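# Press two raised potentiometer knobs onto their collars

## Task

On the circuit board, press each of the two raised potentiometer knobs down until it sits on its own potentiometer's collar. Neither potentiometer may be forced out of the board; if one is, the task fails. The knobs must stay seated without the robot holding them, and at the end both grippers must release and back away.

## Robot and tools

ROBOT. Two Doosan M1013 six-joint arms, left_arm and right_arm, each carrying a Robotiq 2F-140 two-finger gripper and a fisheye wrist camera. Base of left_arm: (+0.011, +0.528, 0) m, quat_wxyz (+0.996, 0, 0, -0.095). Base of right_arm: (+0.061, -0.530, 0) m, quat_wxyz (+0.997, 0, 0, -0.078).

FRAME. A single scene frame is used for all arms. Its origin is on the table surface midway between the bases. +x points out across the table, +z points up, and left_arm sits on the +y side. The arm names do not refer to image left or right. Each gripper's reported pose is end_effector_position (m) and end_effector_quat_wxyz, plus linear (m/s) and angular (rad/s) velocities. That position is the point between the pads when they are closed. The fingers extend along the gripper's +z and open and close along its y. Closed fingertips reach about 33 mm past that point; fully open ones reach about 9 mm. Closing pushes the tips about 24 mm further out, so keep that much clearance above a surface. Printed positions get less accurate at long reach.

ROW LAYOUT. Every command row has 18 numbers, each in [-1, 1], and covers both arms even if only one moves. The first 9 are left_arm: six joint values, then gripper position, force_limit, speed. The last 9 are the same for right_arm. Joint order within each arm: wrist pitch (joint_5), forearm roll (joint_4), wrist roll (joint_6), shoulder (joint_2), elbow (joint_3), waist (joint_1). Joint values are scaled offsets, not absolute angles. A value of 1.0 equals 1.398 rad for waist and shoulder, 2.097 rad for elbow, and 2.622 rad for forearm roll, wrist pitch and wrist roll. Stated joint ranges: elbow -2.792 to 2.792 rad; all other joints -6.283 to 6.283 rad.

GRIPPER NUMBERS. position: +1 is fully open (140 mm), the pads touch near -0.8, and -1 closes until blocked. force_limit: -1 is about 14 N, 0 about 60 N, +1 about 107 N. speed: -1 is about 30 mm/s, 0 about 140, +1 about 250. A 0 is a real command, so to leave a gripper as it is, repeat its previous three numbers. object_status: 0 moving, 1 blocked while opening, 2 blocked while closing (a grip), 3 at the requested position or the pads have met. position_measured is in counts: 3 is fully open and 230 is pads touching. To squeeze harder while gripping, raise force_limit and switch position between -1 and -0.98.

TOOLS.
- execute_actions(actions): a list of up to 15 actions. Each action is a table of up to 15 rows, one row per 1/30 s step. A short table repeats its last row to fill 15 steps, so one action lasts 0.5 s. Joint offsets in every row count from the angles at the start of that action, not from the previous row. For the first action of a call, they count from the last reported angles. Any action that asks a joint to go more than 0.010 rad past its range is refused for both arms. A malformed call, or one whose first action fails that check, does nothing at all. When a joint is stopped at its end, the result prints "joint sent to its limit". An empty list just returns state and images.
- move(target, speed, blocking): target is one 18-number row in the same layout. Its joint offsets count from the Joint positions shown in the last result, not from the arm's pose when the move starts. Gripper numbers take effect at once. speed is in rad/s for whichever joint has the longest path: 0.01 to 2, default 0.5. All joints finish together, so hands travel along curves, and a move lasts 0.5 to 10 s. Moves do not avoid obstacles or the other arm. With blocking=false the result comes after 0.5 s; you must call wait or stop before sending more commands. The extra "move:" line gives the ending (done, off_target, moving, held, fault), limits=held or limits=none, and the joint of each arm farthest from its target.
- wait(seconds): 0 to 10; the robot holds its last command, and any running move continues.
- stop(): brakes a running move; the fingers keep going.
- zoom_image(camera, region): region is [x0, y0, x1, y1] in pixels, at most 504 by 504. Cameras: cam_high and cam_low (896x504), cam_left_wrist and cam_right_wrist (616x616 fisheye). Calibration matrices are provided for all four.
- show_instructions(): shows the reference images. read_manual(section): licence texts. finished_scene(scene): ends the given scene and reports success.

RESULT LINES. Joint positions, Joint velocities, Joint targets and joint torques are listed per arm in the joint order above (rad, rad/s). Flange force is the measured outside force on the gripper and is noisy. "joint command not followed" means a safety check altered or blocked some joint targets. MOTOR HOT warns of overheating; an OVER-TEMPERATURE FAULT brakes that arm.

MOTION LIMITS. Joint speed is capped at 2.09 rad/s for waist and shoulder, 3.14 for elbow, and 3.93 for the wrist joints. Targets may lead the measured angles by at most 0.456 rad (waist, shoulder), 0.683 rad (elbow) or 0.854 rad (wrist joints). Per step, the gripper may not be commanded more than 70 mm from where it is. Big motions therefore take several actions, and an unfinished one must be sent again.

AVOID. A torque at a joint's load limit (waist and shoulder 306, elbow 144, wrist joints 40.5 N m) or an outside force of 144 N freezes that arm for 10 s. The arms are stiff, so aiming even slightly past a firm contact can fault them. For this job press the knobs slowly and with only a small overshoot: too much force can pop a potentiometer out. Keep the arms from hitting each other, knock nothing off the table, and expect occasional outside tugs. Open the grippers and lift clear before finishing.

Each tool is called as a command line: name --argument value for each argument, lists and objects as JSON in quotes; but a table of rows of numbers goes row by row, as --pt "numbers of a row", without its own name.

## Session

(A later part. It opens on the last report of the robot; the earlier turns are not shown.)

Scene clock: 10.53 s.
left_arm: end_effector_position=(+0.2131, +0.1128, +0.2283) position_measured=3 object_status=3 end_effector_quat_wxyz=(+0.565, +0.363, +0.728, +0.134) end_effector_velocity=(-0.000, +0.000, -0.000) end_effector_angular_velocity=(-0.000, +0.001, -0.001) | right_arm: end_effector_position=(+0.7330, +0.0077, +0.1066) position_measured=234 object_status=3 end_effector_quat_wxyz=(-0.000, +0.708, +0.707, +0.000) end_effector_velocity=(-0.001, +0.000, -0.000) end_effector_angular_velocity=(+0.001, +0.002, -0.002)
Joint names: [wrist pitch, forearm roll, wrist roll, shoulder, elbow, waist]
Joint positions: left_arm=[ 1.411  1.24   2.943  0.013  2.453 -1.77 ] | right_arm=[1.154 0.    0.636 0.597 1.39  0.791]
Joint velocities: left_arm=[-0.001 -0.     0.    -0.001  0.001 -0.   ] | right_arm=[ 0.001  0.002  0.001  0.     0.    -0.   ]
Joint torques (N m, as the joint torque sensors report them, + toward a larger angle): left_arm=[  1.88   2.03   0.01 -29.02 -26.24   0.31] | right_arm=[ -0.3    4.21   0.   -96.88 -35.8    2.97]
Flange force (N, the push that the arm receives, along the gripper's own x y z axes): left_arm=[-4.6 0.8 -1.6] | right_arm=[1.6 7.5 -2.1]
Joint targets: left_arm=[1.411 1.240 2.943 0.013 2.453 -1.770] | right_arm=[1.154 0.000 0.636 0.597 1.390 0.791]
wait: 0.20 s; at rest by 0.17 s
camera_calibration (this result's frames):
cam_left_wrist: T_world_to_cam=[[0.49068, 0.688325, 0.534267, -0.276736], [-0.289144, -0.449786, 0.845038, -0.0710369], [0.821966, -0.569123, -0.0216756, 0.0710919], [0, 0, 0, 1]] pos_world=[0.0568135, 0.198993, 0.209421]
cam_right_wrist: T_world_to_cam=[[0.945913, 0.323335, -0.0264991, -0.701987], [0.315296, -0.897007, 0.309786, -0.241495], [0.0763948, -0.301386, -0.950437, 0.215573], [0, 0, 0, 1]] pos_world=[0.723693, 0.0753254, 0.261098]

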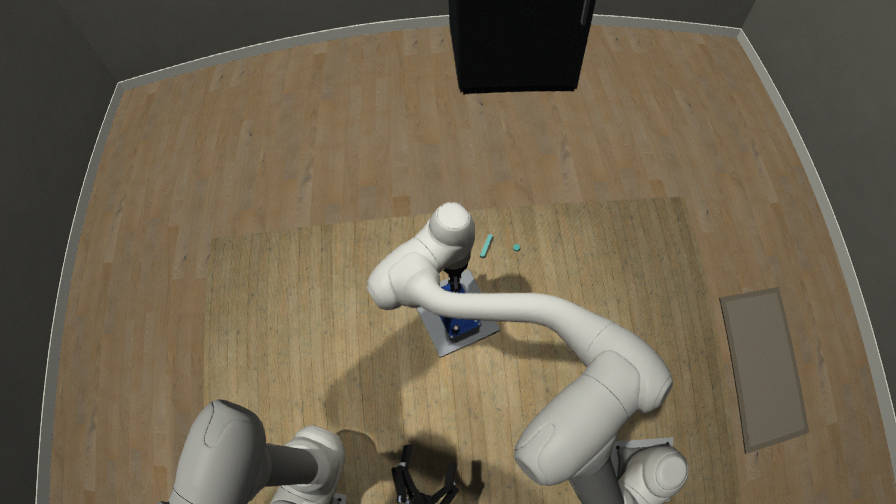

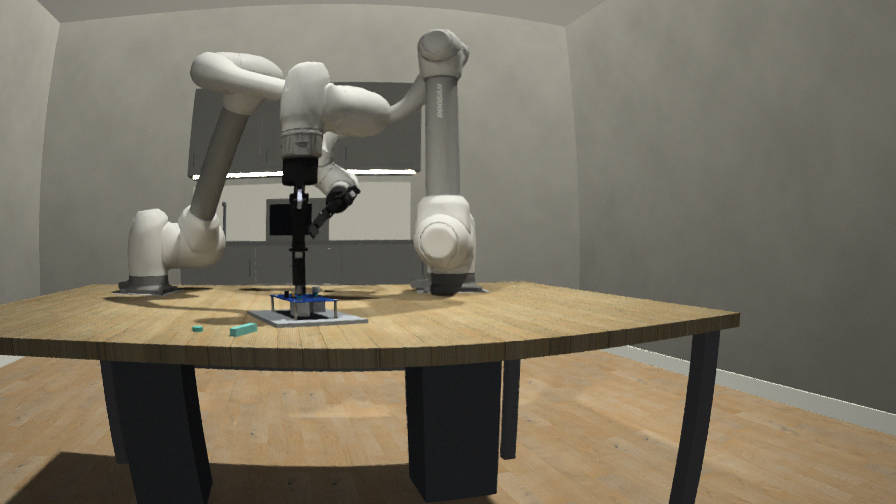

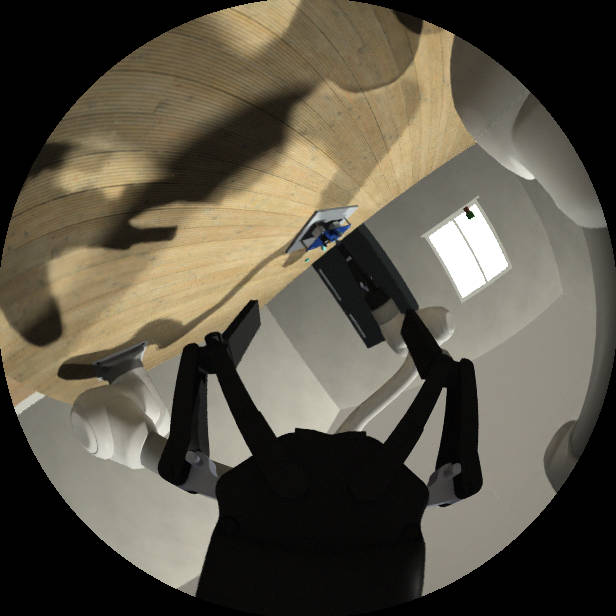

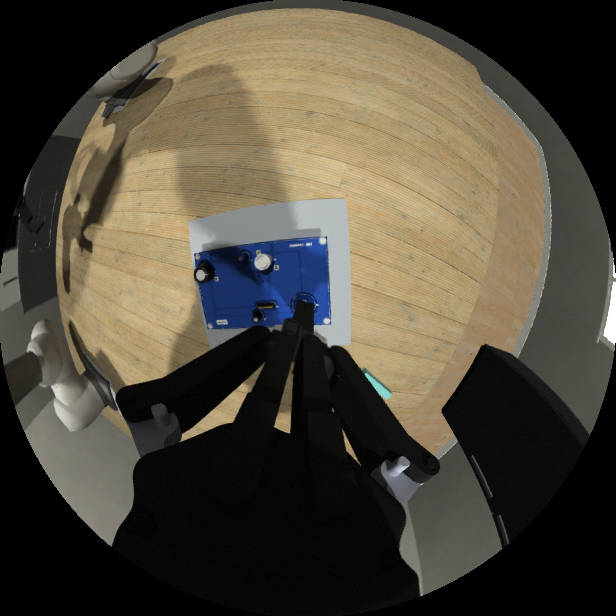

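move --target '[0,0,0,0,0,0,1,0,0, -0.00086,0,0,0.0007,0.00061,0,-1,0.5,1]' --speed 0.01

wait --seconds 0.2

Scene clock: 11.40 s.
left_arm: end_effector_position=(+0.2131, +0.1128, +0.2283) position_measured=3 object_status=3 end_effector_quat_wxyz=(+0.565, +0.363, +0.728, +0.134) end_effector_velocity=(+0.001, +0.001, -0.000) end_effector_angular_velocity=(+0.002, -0.002, +0.001) | right_arm: end_effector_position=(+0.7330, +0.0077, +0.1052) position_measured=234 object_status=3 end_effector_quat_wxyz=(-0.000, +0.708, +0.707, +0.000) end_effector_velocity=(-0.000, +0.001, -0.000) end_effector_angular_velocity=(+0.002, +0.001, -0.001)
Joint names: [wrist pitch, forearm roll, wrist roll, shoulder, elbow, waist]
Joint positions: left_arm=[ 1.411  1.24   2.943  0.013  2.453 -1.77 ] | right_arm=[1.152 0.    0.636 0.598 1.391 0.791]
Joint velocities: left_arm=[ 0.002 -0.     0.     0.     0.002  0.   ] | right_arm=[-0.001  0.002 -0.     0.    -0.     0.   ]
Joint torques (N m, as the joint torque sensors report them, + toward a larger angle): left_arm=[  1.79   1.85   0.01 -29.47 -25.8   -0.36] | right_arm=[  0.06   4.07   0.3  -89.86 -32.23   1.43]
Flange force (N, the push that the arm receives, along the gripper's own x y z axes): left_arm=[-5.8 -0.6 0.4] | right_arm=[1.5 5.1 -9.2]
Joint targets: left_arm=[1.411 1.240 2.943 0.013 2.453 -1.770] | right_arm=[1.152 0.000 0.636 0.598 1.391 0.791]
move: done; limits=none; left_arm: farthest joint: the waist, 0.000 radians from its target (0.000 radians at the start); right_arm: farthest joint: the waist, 0.000 radians from its target (0.000 radians at the start)
camera_calibration (this result's frames):
cam_left_wrist: T_world_to_cam=[[0.49068, 0.688325, 0.534267, -0.276736], [-0.289144, -0.449786, 0.845038, -0.071037], [0.821966, -0.569123, -0.0216757, 0.071092], [0, 0, 0, 1]] pos_world=[0.0568135, 0.198993, 0.209421]
cam_right_wrist: T_world_to_cam=[[0.945914, 0.323335, -0.0264757, -0.702026], [0.31529, -0.897011, 0.309779, -0.241043], [0.0764134, -0.301372, -0.95044, 0.214186], [0, 0, 0, 1]] pos_world=[0.723688, 0.0753214, 0.259654]

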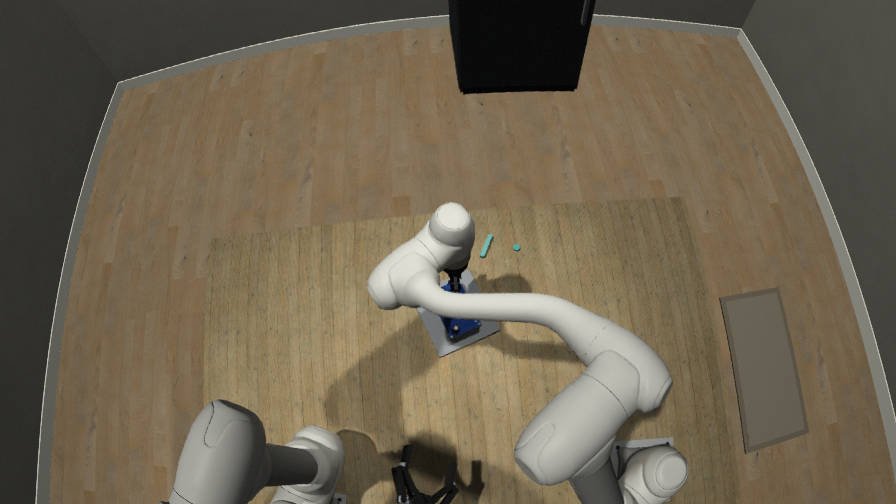

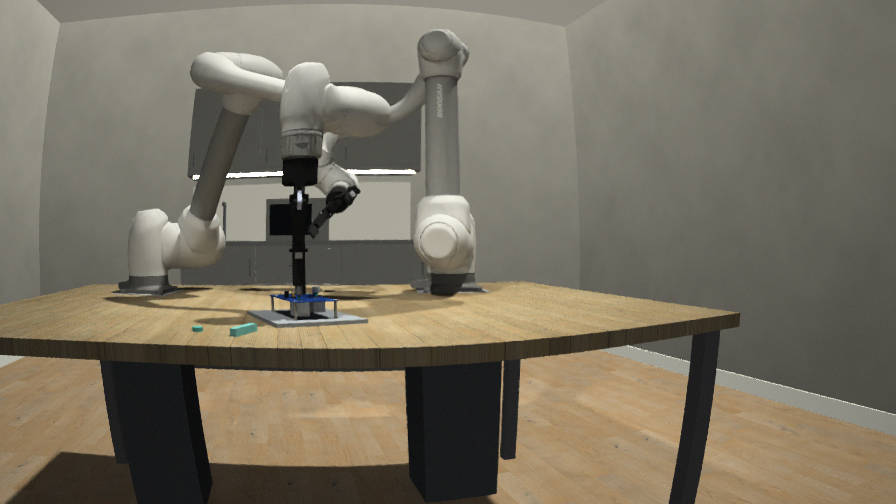

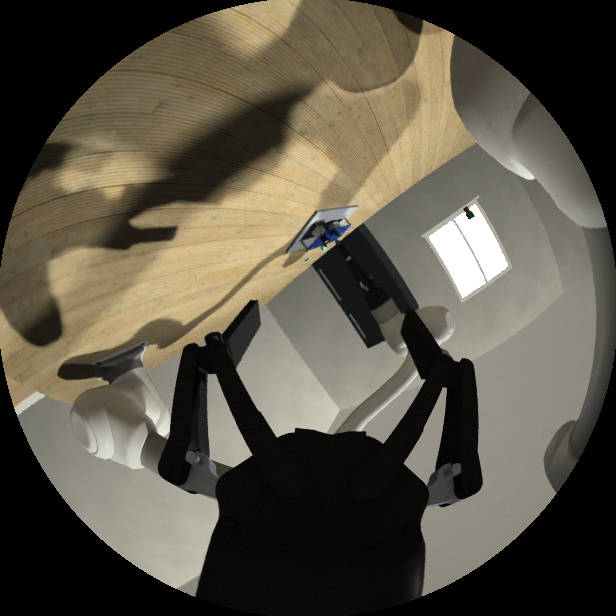

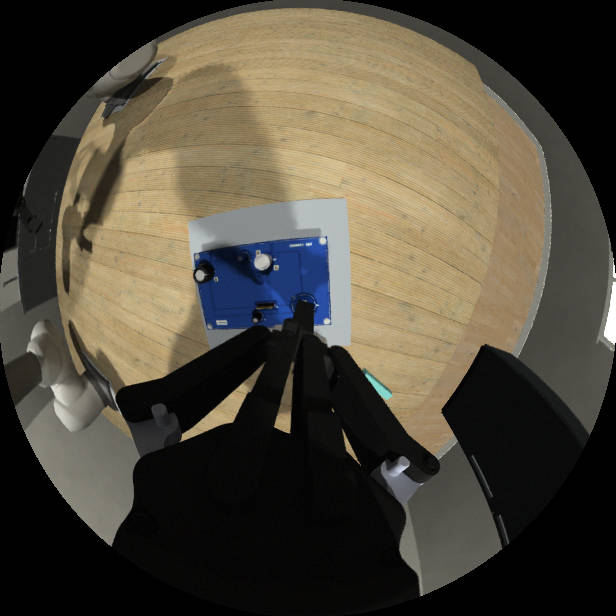

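Scene clock: 11.60 s.
left_arm: end_effector_position=(+0.2131, +0.1128, +0.2283) position_measured=3 object_status=3 end_effector_quat_wxyz=(+0.565, +0.363, +0.728, +0.134) end_effector_velocity=(-0.000, -0.000, +0.000) end_effector_angular_velocity=(-0.001, +0.000, -0.000) | right_arm: end_effector_position=(+0.7329, +0.0077, +0.1051) position_measured=234 object_status=3 end_effector_quat_wxyz=(-0.000, +0.708, +0.707, +0.000) end_effector_velocity=(-0.000, +0.000, -0.000) end_effector_angular_velocity=(+0.001, +0.001, +0.001)
Joint names: [wrist pitch, forearm roll, wrist roll, shoulder, elbow, waist]
Joint positions: left_arm=[ 1.411  1.24   2.943  0.013  2.453 -1.77 ] | right_arm=[1.152 0.    0.636 0.598 1.391 0.791]
Joint velocities: left_arm=[ 0.    -0.    -0.    -0.    -0.001 -0.001] | right_arm=[ 0.     0.001 -0.001  0.    -0.     0.   ]
Joint torques (N m, as the joint torque sensors report them, + toward a larger angle): left_arm=[  1.82   1.94  -0.02 -28.58 -25.9   -1.39] | right_arm=[ -0.6    3.63  -0.36 -88.98 -31.8    2.1 ]
Flange force (N, the push that the arm receives, along the gripper's own x y z axes): left_arm=[-7.1 2.1 2.4] | right_arm=[1.8 5.4 -11.2]
Joint targets: left_arm=[1.411 1.240 2.943 0.013 2.453 -1.770] | right_arm=[1.152 0.000 0.636 0.598 1.391 0.791]
wait: 0.20 s; at rest by 0.17 s
camera_calibration (this result's frames):
cam_left_wrist: T_world_to_cam=[[0.49068, 0.688325, 0.534267, -0.276736], [-0.289144, -0.449786, 0.845038, -0.0710369], [0.821967, -0.569123, -0.0216755, 0.0710919], [0, 0, 0, 1]] pos_world=[0.0568136, 0.198993, 0.209421]
cam_right_wrist: T_world_to_cam=[[0.945914, 0.323335, -0.0264911, -0.70202], [0.315294, -0.897008, 0.309784, -0.241035], [0.0764011, -0.301381, -0.950438, 0.214156], [0, 0, 0, 1]] pos_world=[0.723686, 0.07532, 0.259614]

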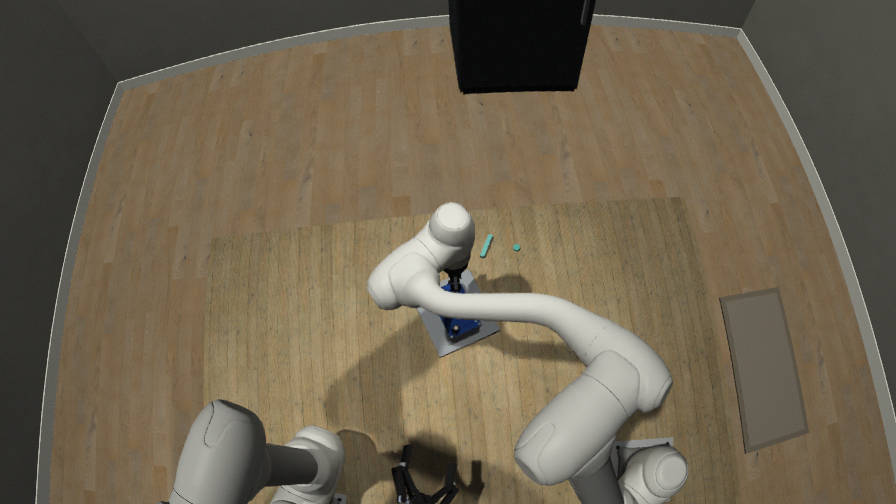

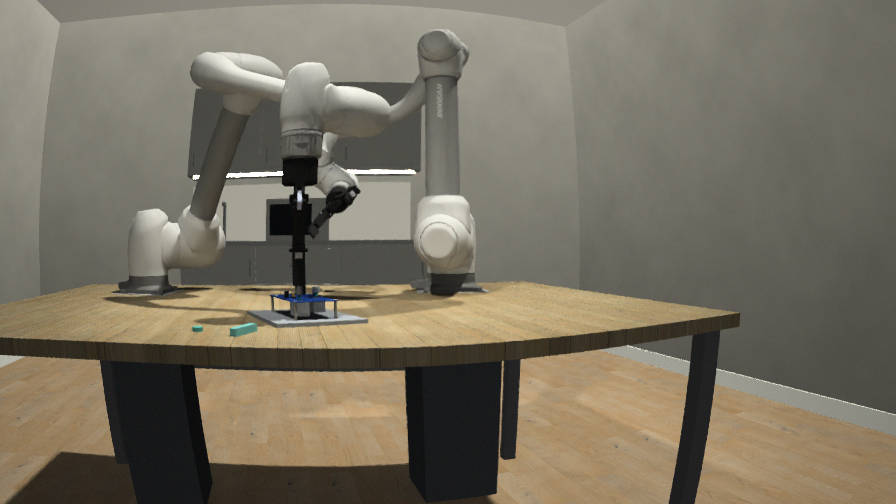

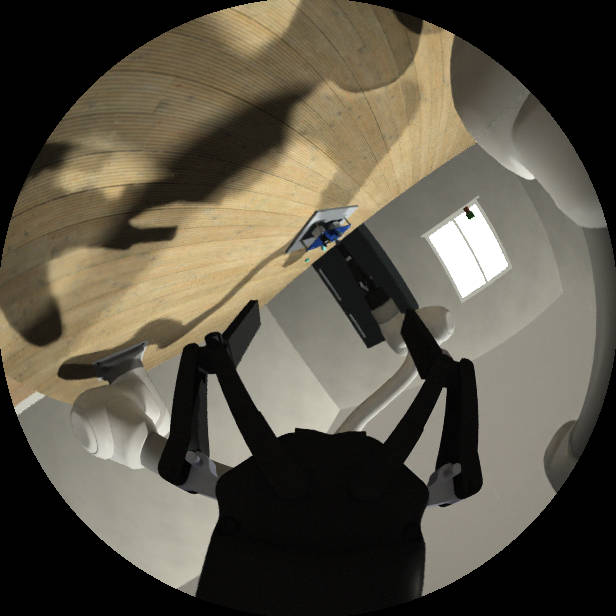

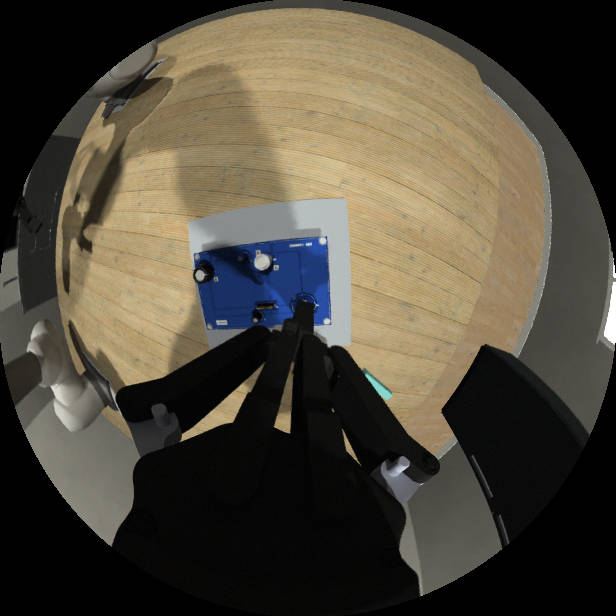

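move --target '[0,0,0,0,0,0,1,0,0, -0.00029,0,0,0.000232,0.000205,0,-1,0.5,1]' --speed 0.01

wait --seconds 0.2

Scene clock: 12.47 s.
left_arm: end_effector_position=(+0.2131, +0.1128, +0.2283) position_measured=3 object_status=3 end_effector_quat_wxyz=(+0.565, +0.363, +0.728, +0.134) end_effector_velocity=(+0.000, +0.001, +0.000) end_effector_angular_velocity=(+0.001, -0.001, +0.001) | right_arm: end_effector_position=(+0.7329, +0.0077, +0.1047) position_measured=234 object_status=3 end_effector_quat_wxyz=(-0.000, +0.708, +0.707, +0.000) end_effector_velocity=(-0.000, +0.000, -0.000) end_effector_angular_velocity=(+0.000, +0.000, -0.001)
Joint names: [wrist pitch, forearm roll, wrist roll, shoulder, elbow, waist]
Joint positions: left_arm=[ 1.411  1.24   2.943  0.013  2.453 -1.77 ] | right_arm=[1.151 0.    0.636 0.599 1.391 0.791]
Joint velocities: left_arm=[ 0.001 -0.     0.001 -0.     0.001  0.   ] | right_arm=[-0.     0.     0.001  0.     0.    -0.   ]
Joint torques (N m, as the joint torque sensors report them, + toward a larger angle): left_arm=[  1.85   1.95  -0.05 -29.41 -25.96  -1.03] | right_arm=[ -0.41   3.9   -0.19 -87.17 -32.17   3.93]
Flange force (N, the push that the arm receives, along the gripper's own x y z axes): left_arm=[-6.2 -0.1 2.1] | right_arm=[-2.5 3.8 -11.7]
Joint targets: left_arm=[1.411 1.240 2.943 0.013 2.453 -1.770] | right_arm=[1.151 0.000 0.636 0.599 1.391 0.791]
move: done; limits=none; left_arm: farthest joint: the waist, 0.000 radians from its target (0.000 radians at the start); right_arm: farthest joint: the waist, 0.000 radians from its target (0.000 radians at the start)
camera_calibration (this result's frames):
cam_left_wrist: T_world_to_cam=[[0.49068, 0.688325, 0.534267, -0.276736], [-0.289144, -0.449785, 0.845038, -0.071037], [0.821966, -0.569123, -0.0216756, 0.071092], [0, 0, 0, 1]] pos_world=[0.0568135, 0.198993, 0.209421]
cam_right_wrist: T_world_to_cam=[[0.945914, 0.323335, -0.0264768, -0.702034], [0.31529, -0.897011, 0.30978, -0.240883], [0.0764126, -0.301373, -0.95044, 0.21369], [0, 0, 0, 1]] pos_world=[0.723683, 0.0753182, 0.259132]

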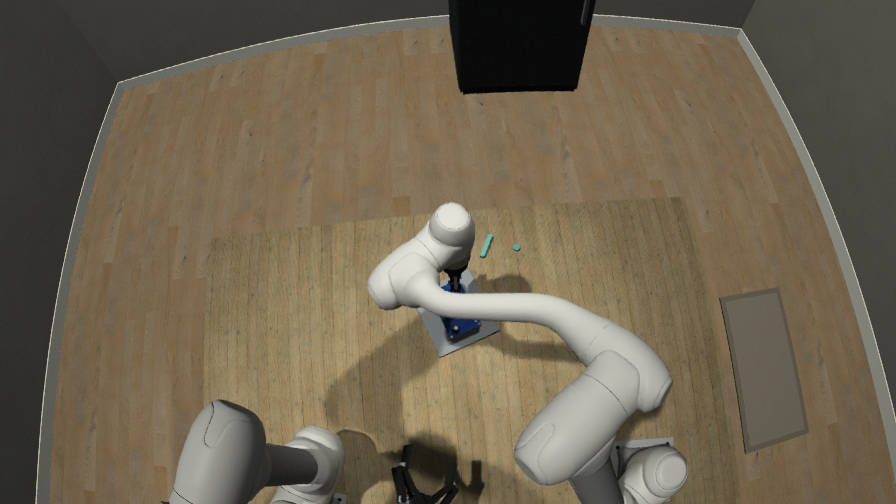

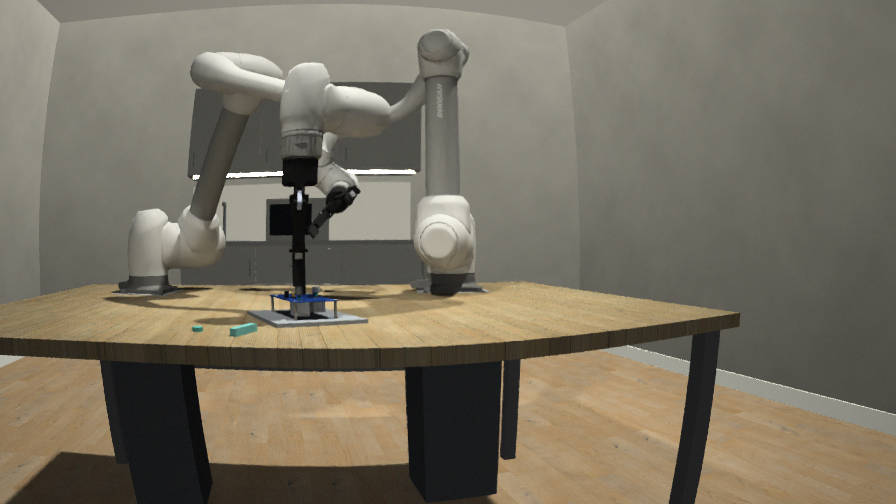

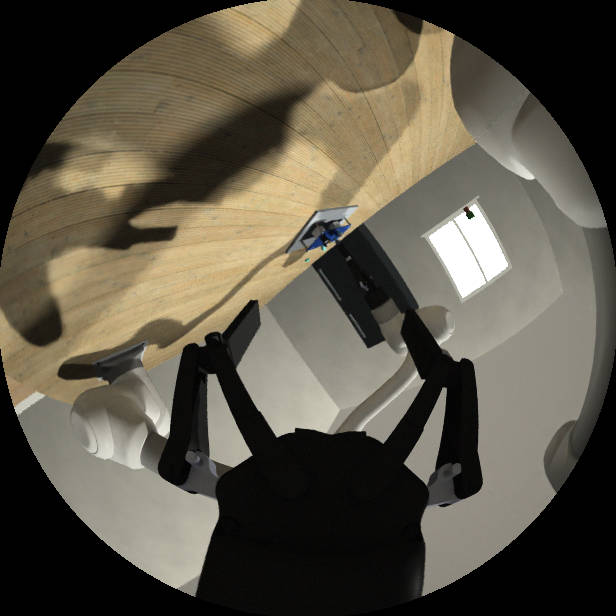

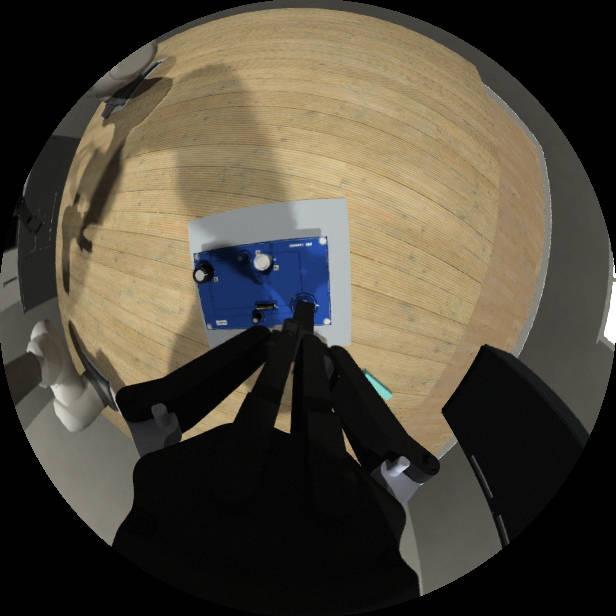

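Scene clock: 12.67 s.
left_arm: end_effector_position=(+0.2131, +0.1128, +0.2283) position_measured=3 object_status=3 end_effector_quat_wxyz=(+0.565, +0.363, +0.728, +0.134) end_effector_velocity=(-0.000, +0.000, -0.000) end_effector_angular_velocity=(+0.001, -0.001, -0.001) | right_arm: end_effector_position=(+0.7329, +0.0077, +0.1046) position_measured=234 object_status=3 end_effector_quat_wxyz=(-0.000, +0.708, +0.707, +0.000) end_effector_velocity=(-0.000, -0.000, +0.000) end_effector_angular_velocity=(+0.000, +0.001, +0.000)
Joint names: [wrist pitch, forearm roll, wrist roll, shoulder, elbow, waist]
Joint positions: left_arm=[ 1.411  1.24   2.943  0.013  2.453 -1.77 ] | right_arm=[1.151 0.    0.636 0.599 1.391 0.791]
Joint velocities: left_arm=[ 0.     0.     0.    -0.001  0.001 -0.001] | right_arm=[ 0.  0. -0. -0.  0.  0.]
Joint torques (N m, as the joint torque sensors report them, + toward a larger angle): left_arm=[  1.87   1.95  -0.08 -28.97 -26.6   -0.04] | right_arm=[ -0.52   3.87  -0.49 -89.81 -32.14   4.57]
Flange force (N, the push that the arm receives, along the gripper's own x y z axes): left_arm=[-4.9 1.4 -0.8] | right_arm=[-0.3 7.1 -10.1]
Joint targets: left_arm=[1.411 1.240 2.943 0.013 2.453 -1.770] | right_arm=[1.151 0.000 0.636 0.599 1.391 0.791]
wait: 0.20 s; at rest by 0.17 s
camera_calibration (this result's frames):
cam_left_wrist: T_world_to_cam=[[0.49068, 0.688325, 0.534267, -0.276736], [-0.289144, -0.449786, 0.845038, -0.0710369], [0.821966, -0.569123, -0.0216756, 0.0710919], [0, 0, 0, 1]] pos_world=[0.0568135, 0.198993, 0.209421]
cam_right_wrist: T_world_to_cam=[[0.945914, 0.323335, -0.0264816, -0.702033], [0.315291, -0.89701, 0.309781, -0.24088], [0.0764087, -0.301375, -0.950439, 0.21368], [0, 0, 0, 1]] pos_world=[0.723683, 0.0753178, 0.259119]

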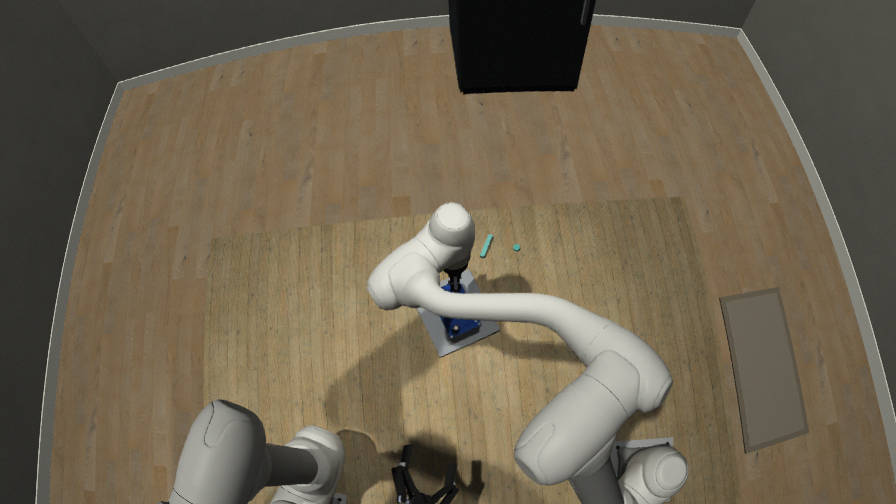

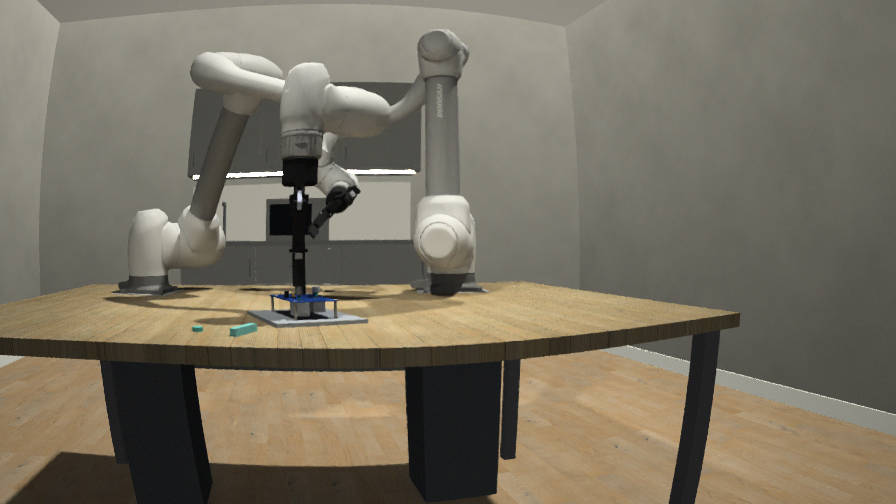

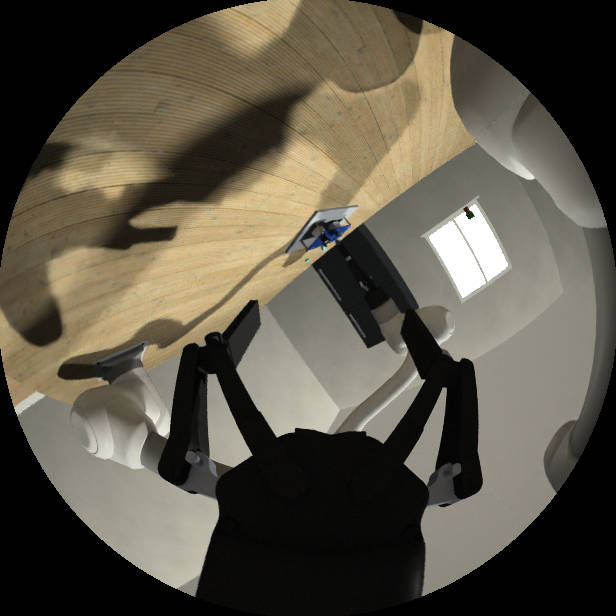

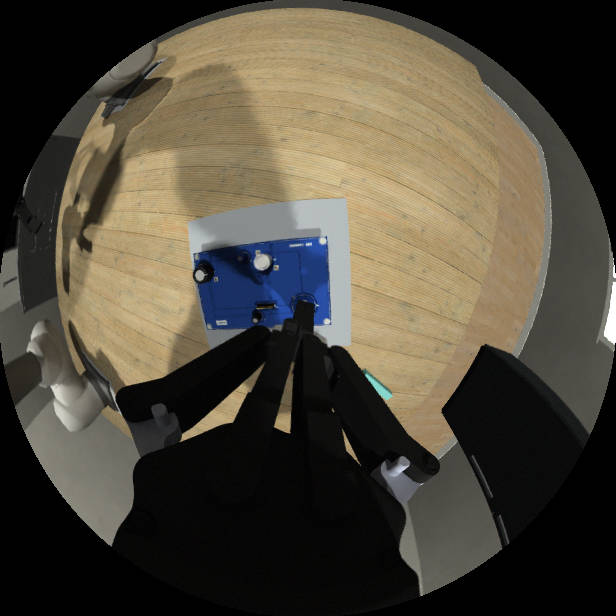

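move --target '[0,0,0,0,0,0,1,0,0, -0.000575,0,0,0.000465,0.00041,0,-1,0.5,1]' --speed 0.01

wait --seconds 0.2

Scene clock: 13.53 s.
left_arm: end_effector_position=(+0.2131, +0.1128, +0.2283) position_measured=3 object_status=3 end_effector_quat_wxyz=(+0.565, +0.363, +0.728, +0.134) end_effector_velocity=(+0.000, +0.001, -0.000) end_effector_angular_velocity=(+0.001, -0.000, +0.000) | right_arm: end_effector_position=(+0.7329, +0.0077, +0.1037) position_measured=234 object_status=3 end_effector_quat_wxyz=(-0.000, +0.708, +0.707, +0.000) end_effector_velocity=(-0.000, -0.000, -0.000) end_effector_angular_velocity=(+0.000, +0.000, -0.001)
Joint names: [wrist pitch, forearm roll, wrist roll, shoulder, elbow, waist]
Joint positions: left_arm=[ 1.411  1.24   2.943  0.013  2.453 -1.77 ] | right_arm=[1.15  0.    0.636 0.599 1.392 0.791]
Joint velocities: left_arm=[ 0.    -0.    -0.    -0.001  0.001  0.   ] | right_arm=[-0.     0.     0.     0.     0.001 -0.   ]
Joint torques (N m, as the joint torque sensors report them, + toward a larger angle): left_arm=[  1.91   1.99   0.04 -28.8  -25.89  -0.81] | right_arm=[ -0.44   4.02  -0.17 -85.08 -30.5    1.07]
Flange force (N, the push that the arm receives, along the gripper's own x y z axes): left_arm=[-6.4 1.5 1.1] | right_arm=[0.7 2.5 -14.5]
Joint targets: left_arm=[1.411 1.240 2.943 0.013 2.453 -1.770] | right_arm=[1.150 0.000 0.636 0.599 1.392 0.791]
move: done; limits=none; left_arm: farthest joint: the waist, 0.000 radians from its target (0.000 radians at the start); right_arm: farthest joint: the waist, 0.000 radians from its target (0.000 radians at the start)
camera_calibration (this result's frames):
cam_left_wrist: T_world_to_cam=[[0.49068, 0.688325, 0.534267, -0.276736], [-0.289144, -0.449786, 0.845038, -0.0710369], [0.821966, -0.569123, -0.0216757, 0.071092], [0, 0, 0, 1]] pos_world=[0.0568135, 0.198993, 0.209421]
cam_right_wrist: T_world_to_cam=[[0.945914, 0.323335, -0.0264654, -0.702054], [0.315287, -0.897013, 0.309776, -0.240579], [0.0764217, -0.301366, -0.950441, 0.212754], [0, 0, 0, 1]] pos_world=[0.723676, 0.0753127, 0.258155]

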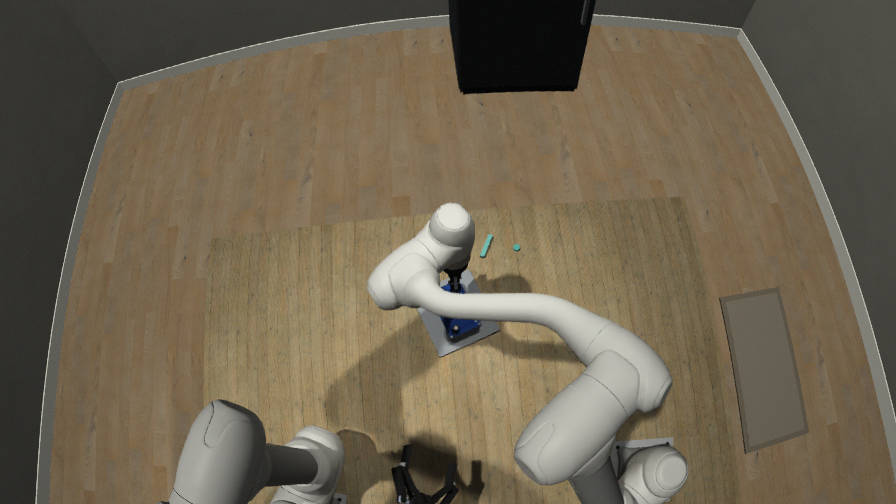

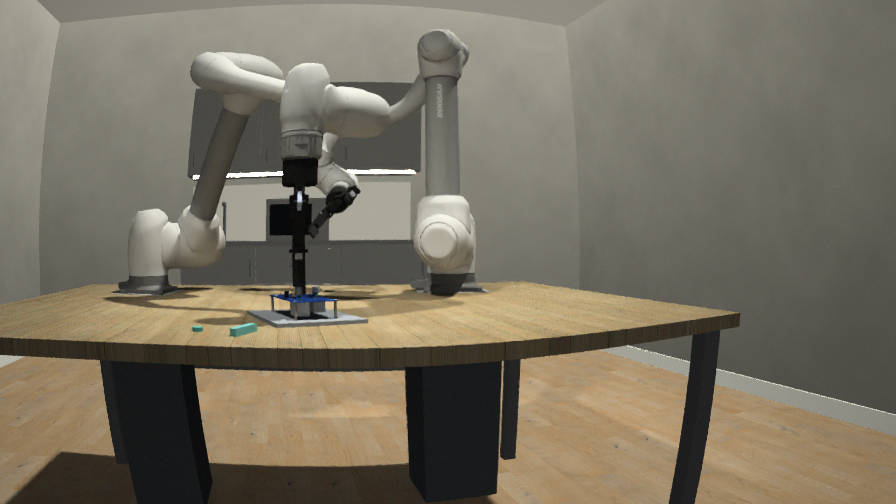

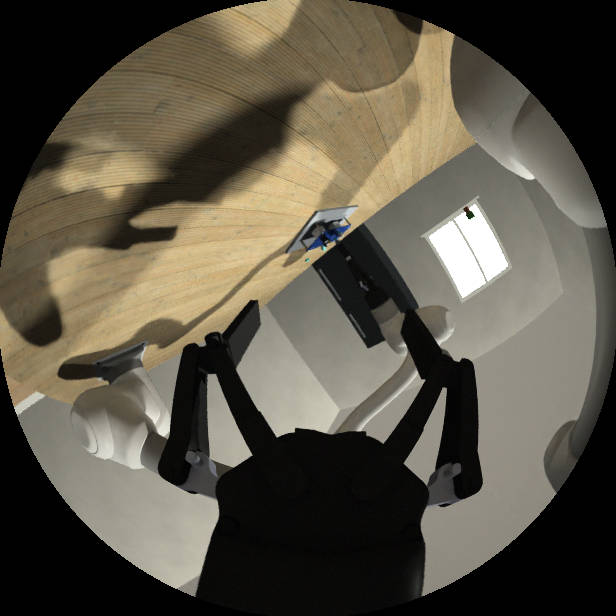

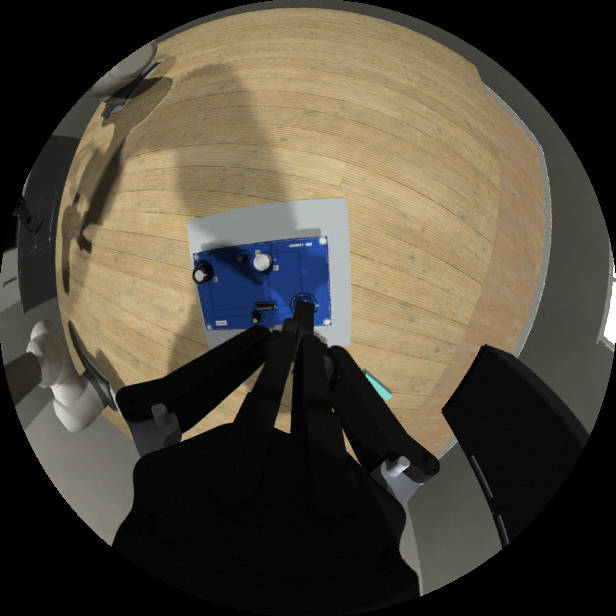

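Scene clock: 13.73 s.
left_arm: end_effector_position=(+0.2131, +0.1128, +0.2283) position_measured=3 object_status=3 end_effector_quat_wxyz=(+0.565, +0.363, +0.728, +0.134) end_effector_velocity=(+0.000, +0.001, -0.000) end_effector_angular_velocity=(+0.000, -0.000, +0.001) | right_arm: end_effector_position=(+0.7329, +0.0077, +0.1036) position_measured=234 object_status=3 end_effector_quat_wxyz=(-0.000, +0.708, +0.707, +0.000) end_effector_velocity=(-0.000, -0.000, -0.000) end_effector_angular_velocity=(+0.000, +0.000, -0.001)
Joint names: [wrist pitch, forearm roll, wrist roll, shoulder, elbow, waist]
Joint positions: left_arm=[ 1.411  1.24   2.943  0.013  2.453 -1.77 ] | right_arm=[1.15  0.    0.636 0.599 1.392 0.791]
Joint velocities: left_arm=[ 0.    -0.    -0.    -0.     0.001  0.001] | right_arm=[-0.     0.001  0.001 -0.     0.001 -0.   ]
Joint torques (N m, as the joint torque sensors report them, + toward a larger angle): left_arm=[  1.85   2.03   0.07 -28.85 -26.42  -0.33] | right_arm=[ -0.3    3.97   0.47 -85.37 -30.17   1.74]
Flange force (N, the push that the arm receives, along the gripper's own x y z axes): left_arm=[-5.0 1.7 0.0] | right_arm=[0.2 4.3 -14.4]
Joint targets: left_arm=[1.411 1.240 2.943 0.013 2.453 -1.770] | right_arm=[1.150 0.000 0.636 0.599 1.392 0.791]
wait: 0.20 s; at rest by 0.17 s
camera_calibration (this result's frames):
cam_left_wrist: T_world_to_cam=[[0.49068, 0.688325, 0.534267, -0.276735], [-0.289144, -0.449785, 0.845038, -0.0710369], [0.821966, -0.569124, -0.0216757, 0.0710921], [0, 0, 0, 1]] pos_world=[0.0568135, 0.198993, 0.209421]
cam_right_wrist: T_world_to_cam=[[0.945914, 0.323335, -0.0264761, -0.70205], [0.315289, -0.897011, 0.309779, -0.240574], [0.0764131, -0.301372, -0.95044, 0.212734], [0, 0, 0, 1]] pos_world=[0.723674, 0.0753116, 0.258128]

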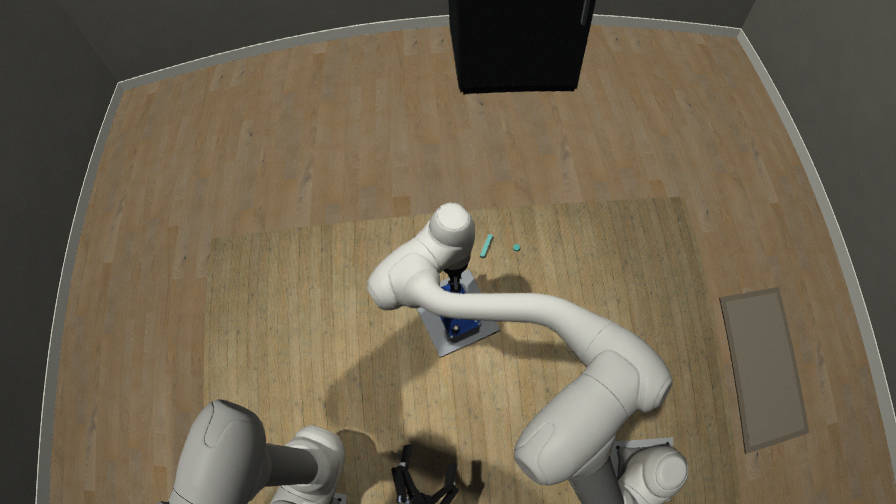

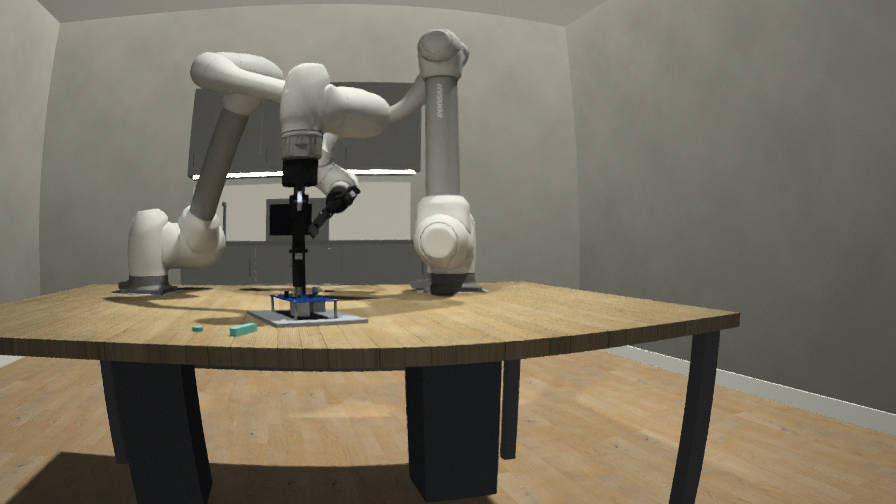

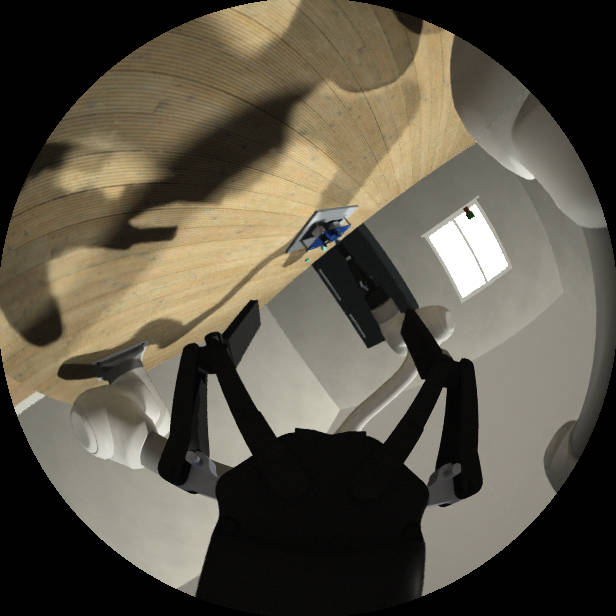

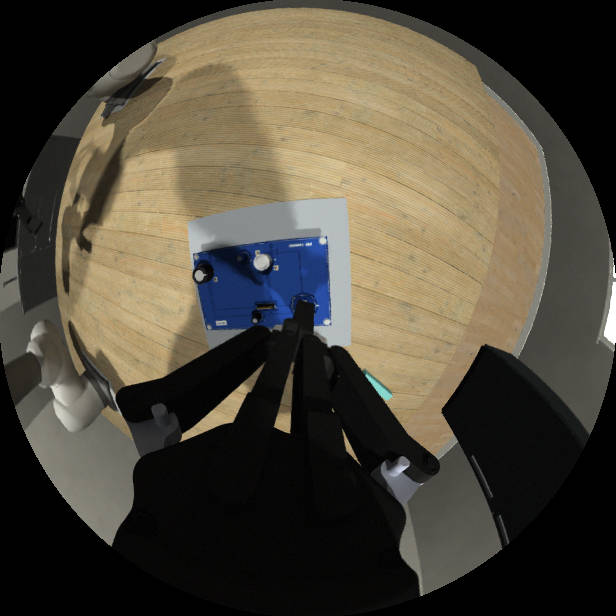

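zoom_image --camera "cam_low" --region '[288, 280, 324, 304]'

Region (288, 280, 324, 304) of cam_low's 896x504 image, scaled by 14.000, with more detail than that image has.

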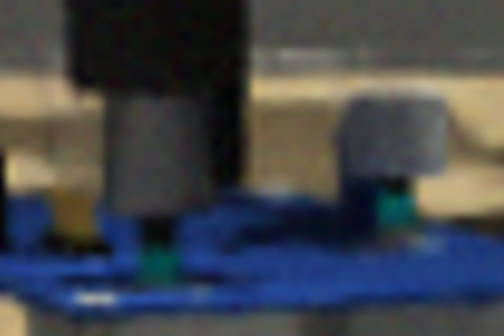

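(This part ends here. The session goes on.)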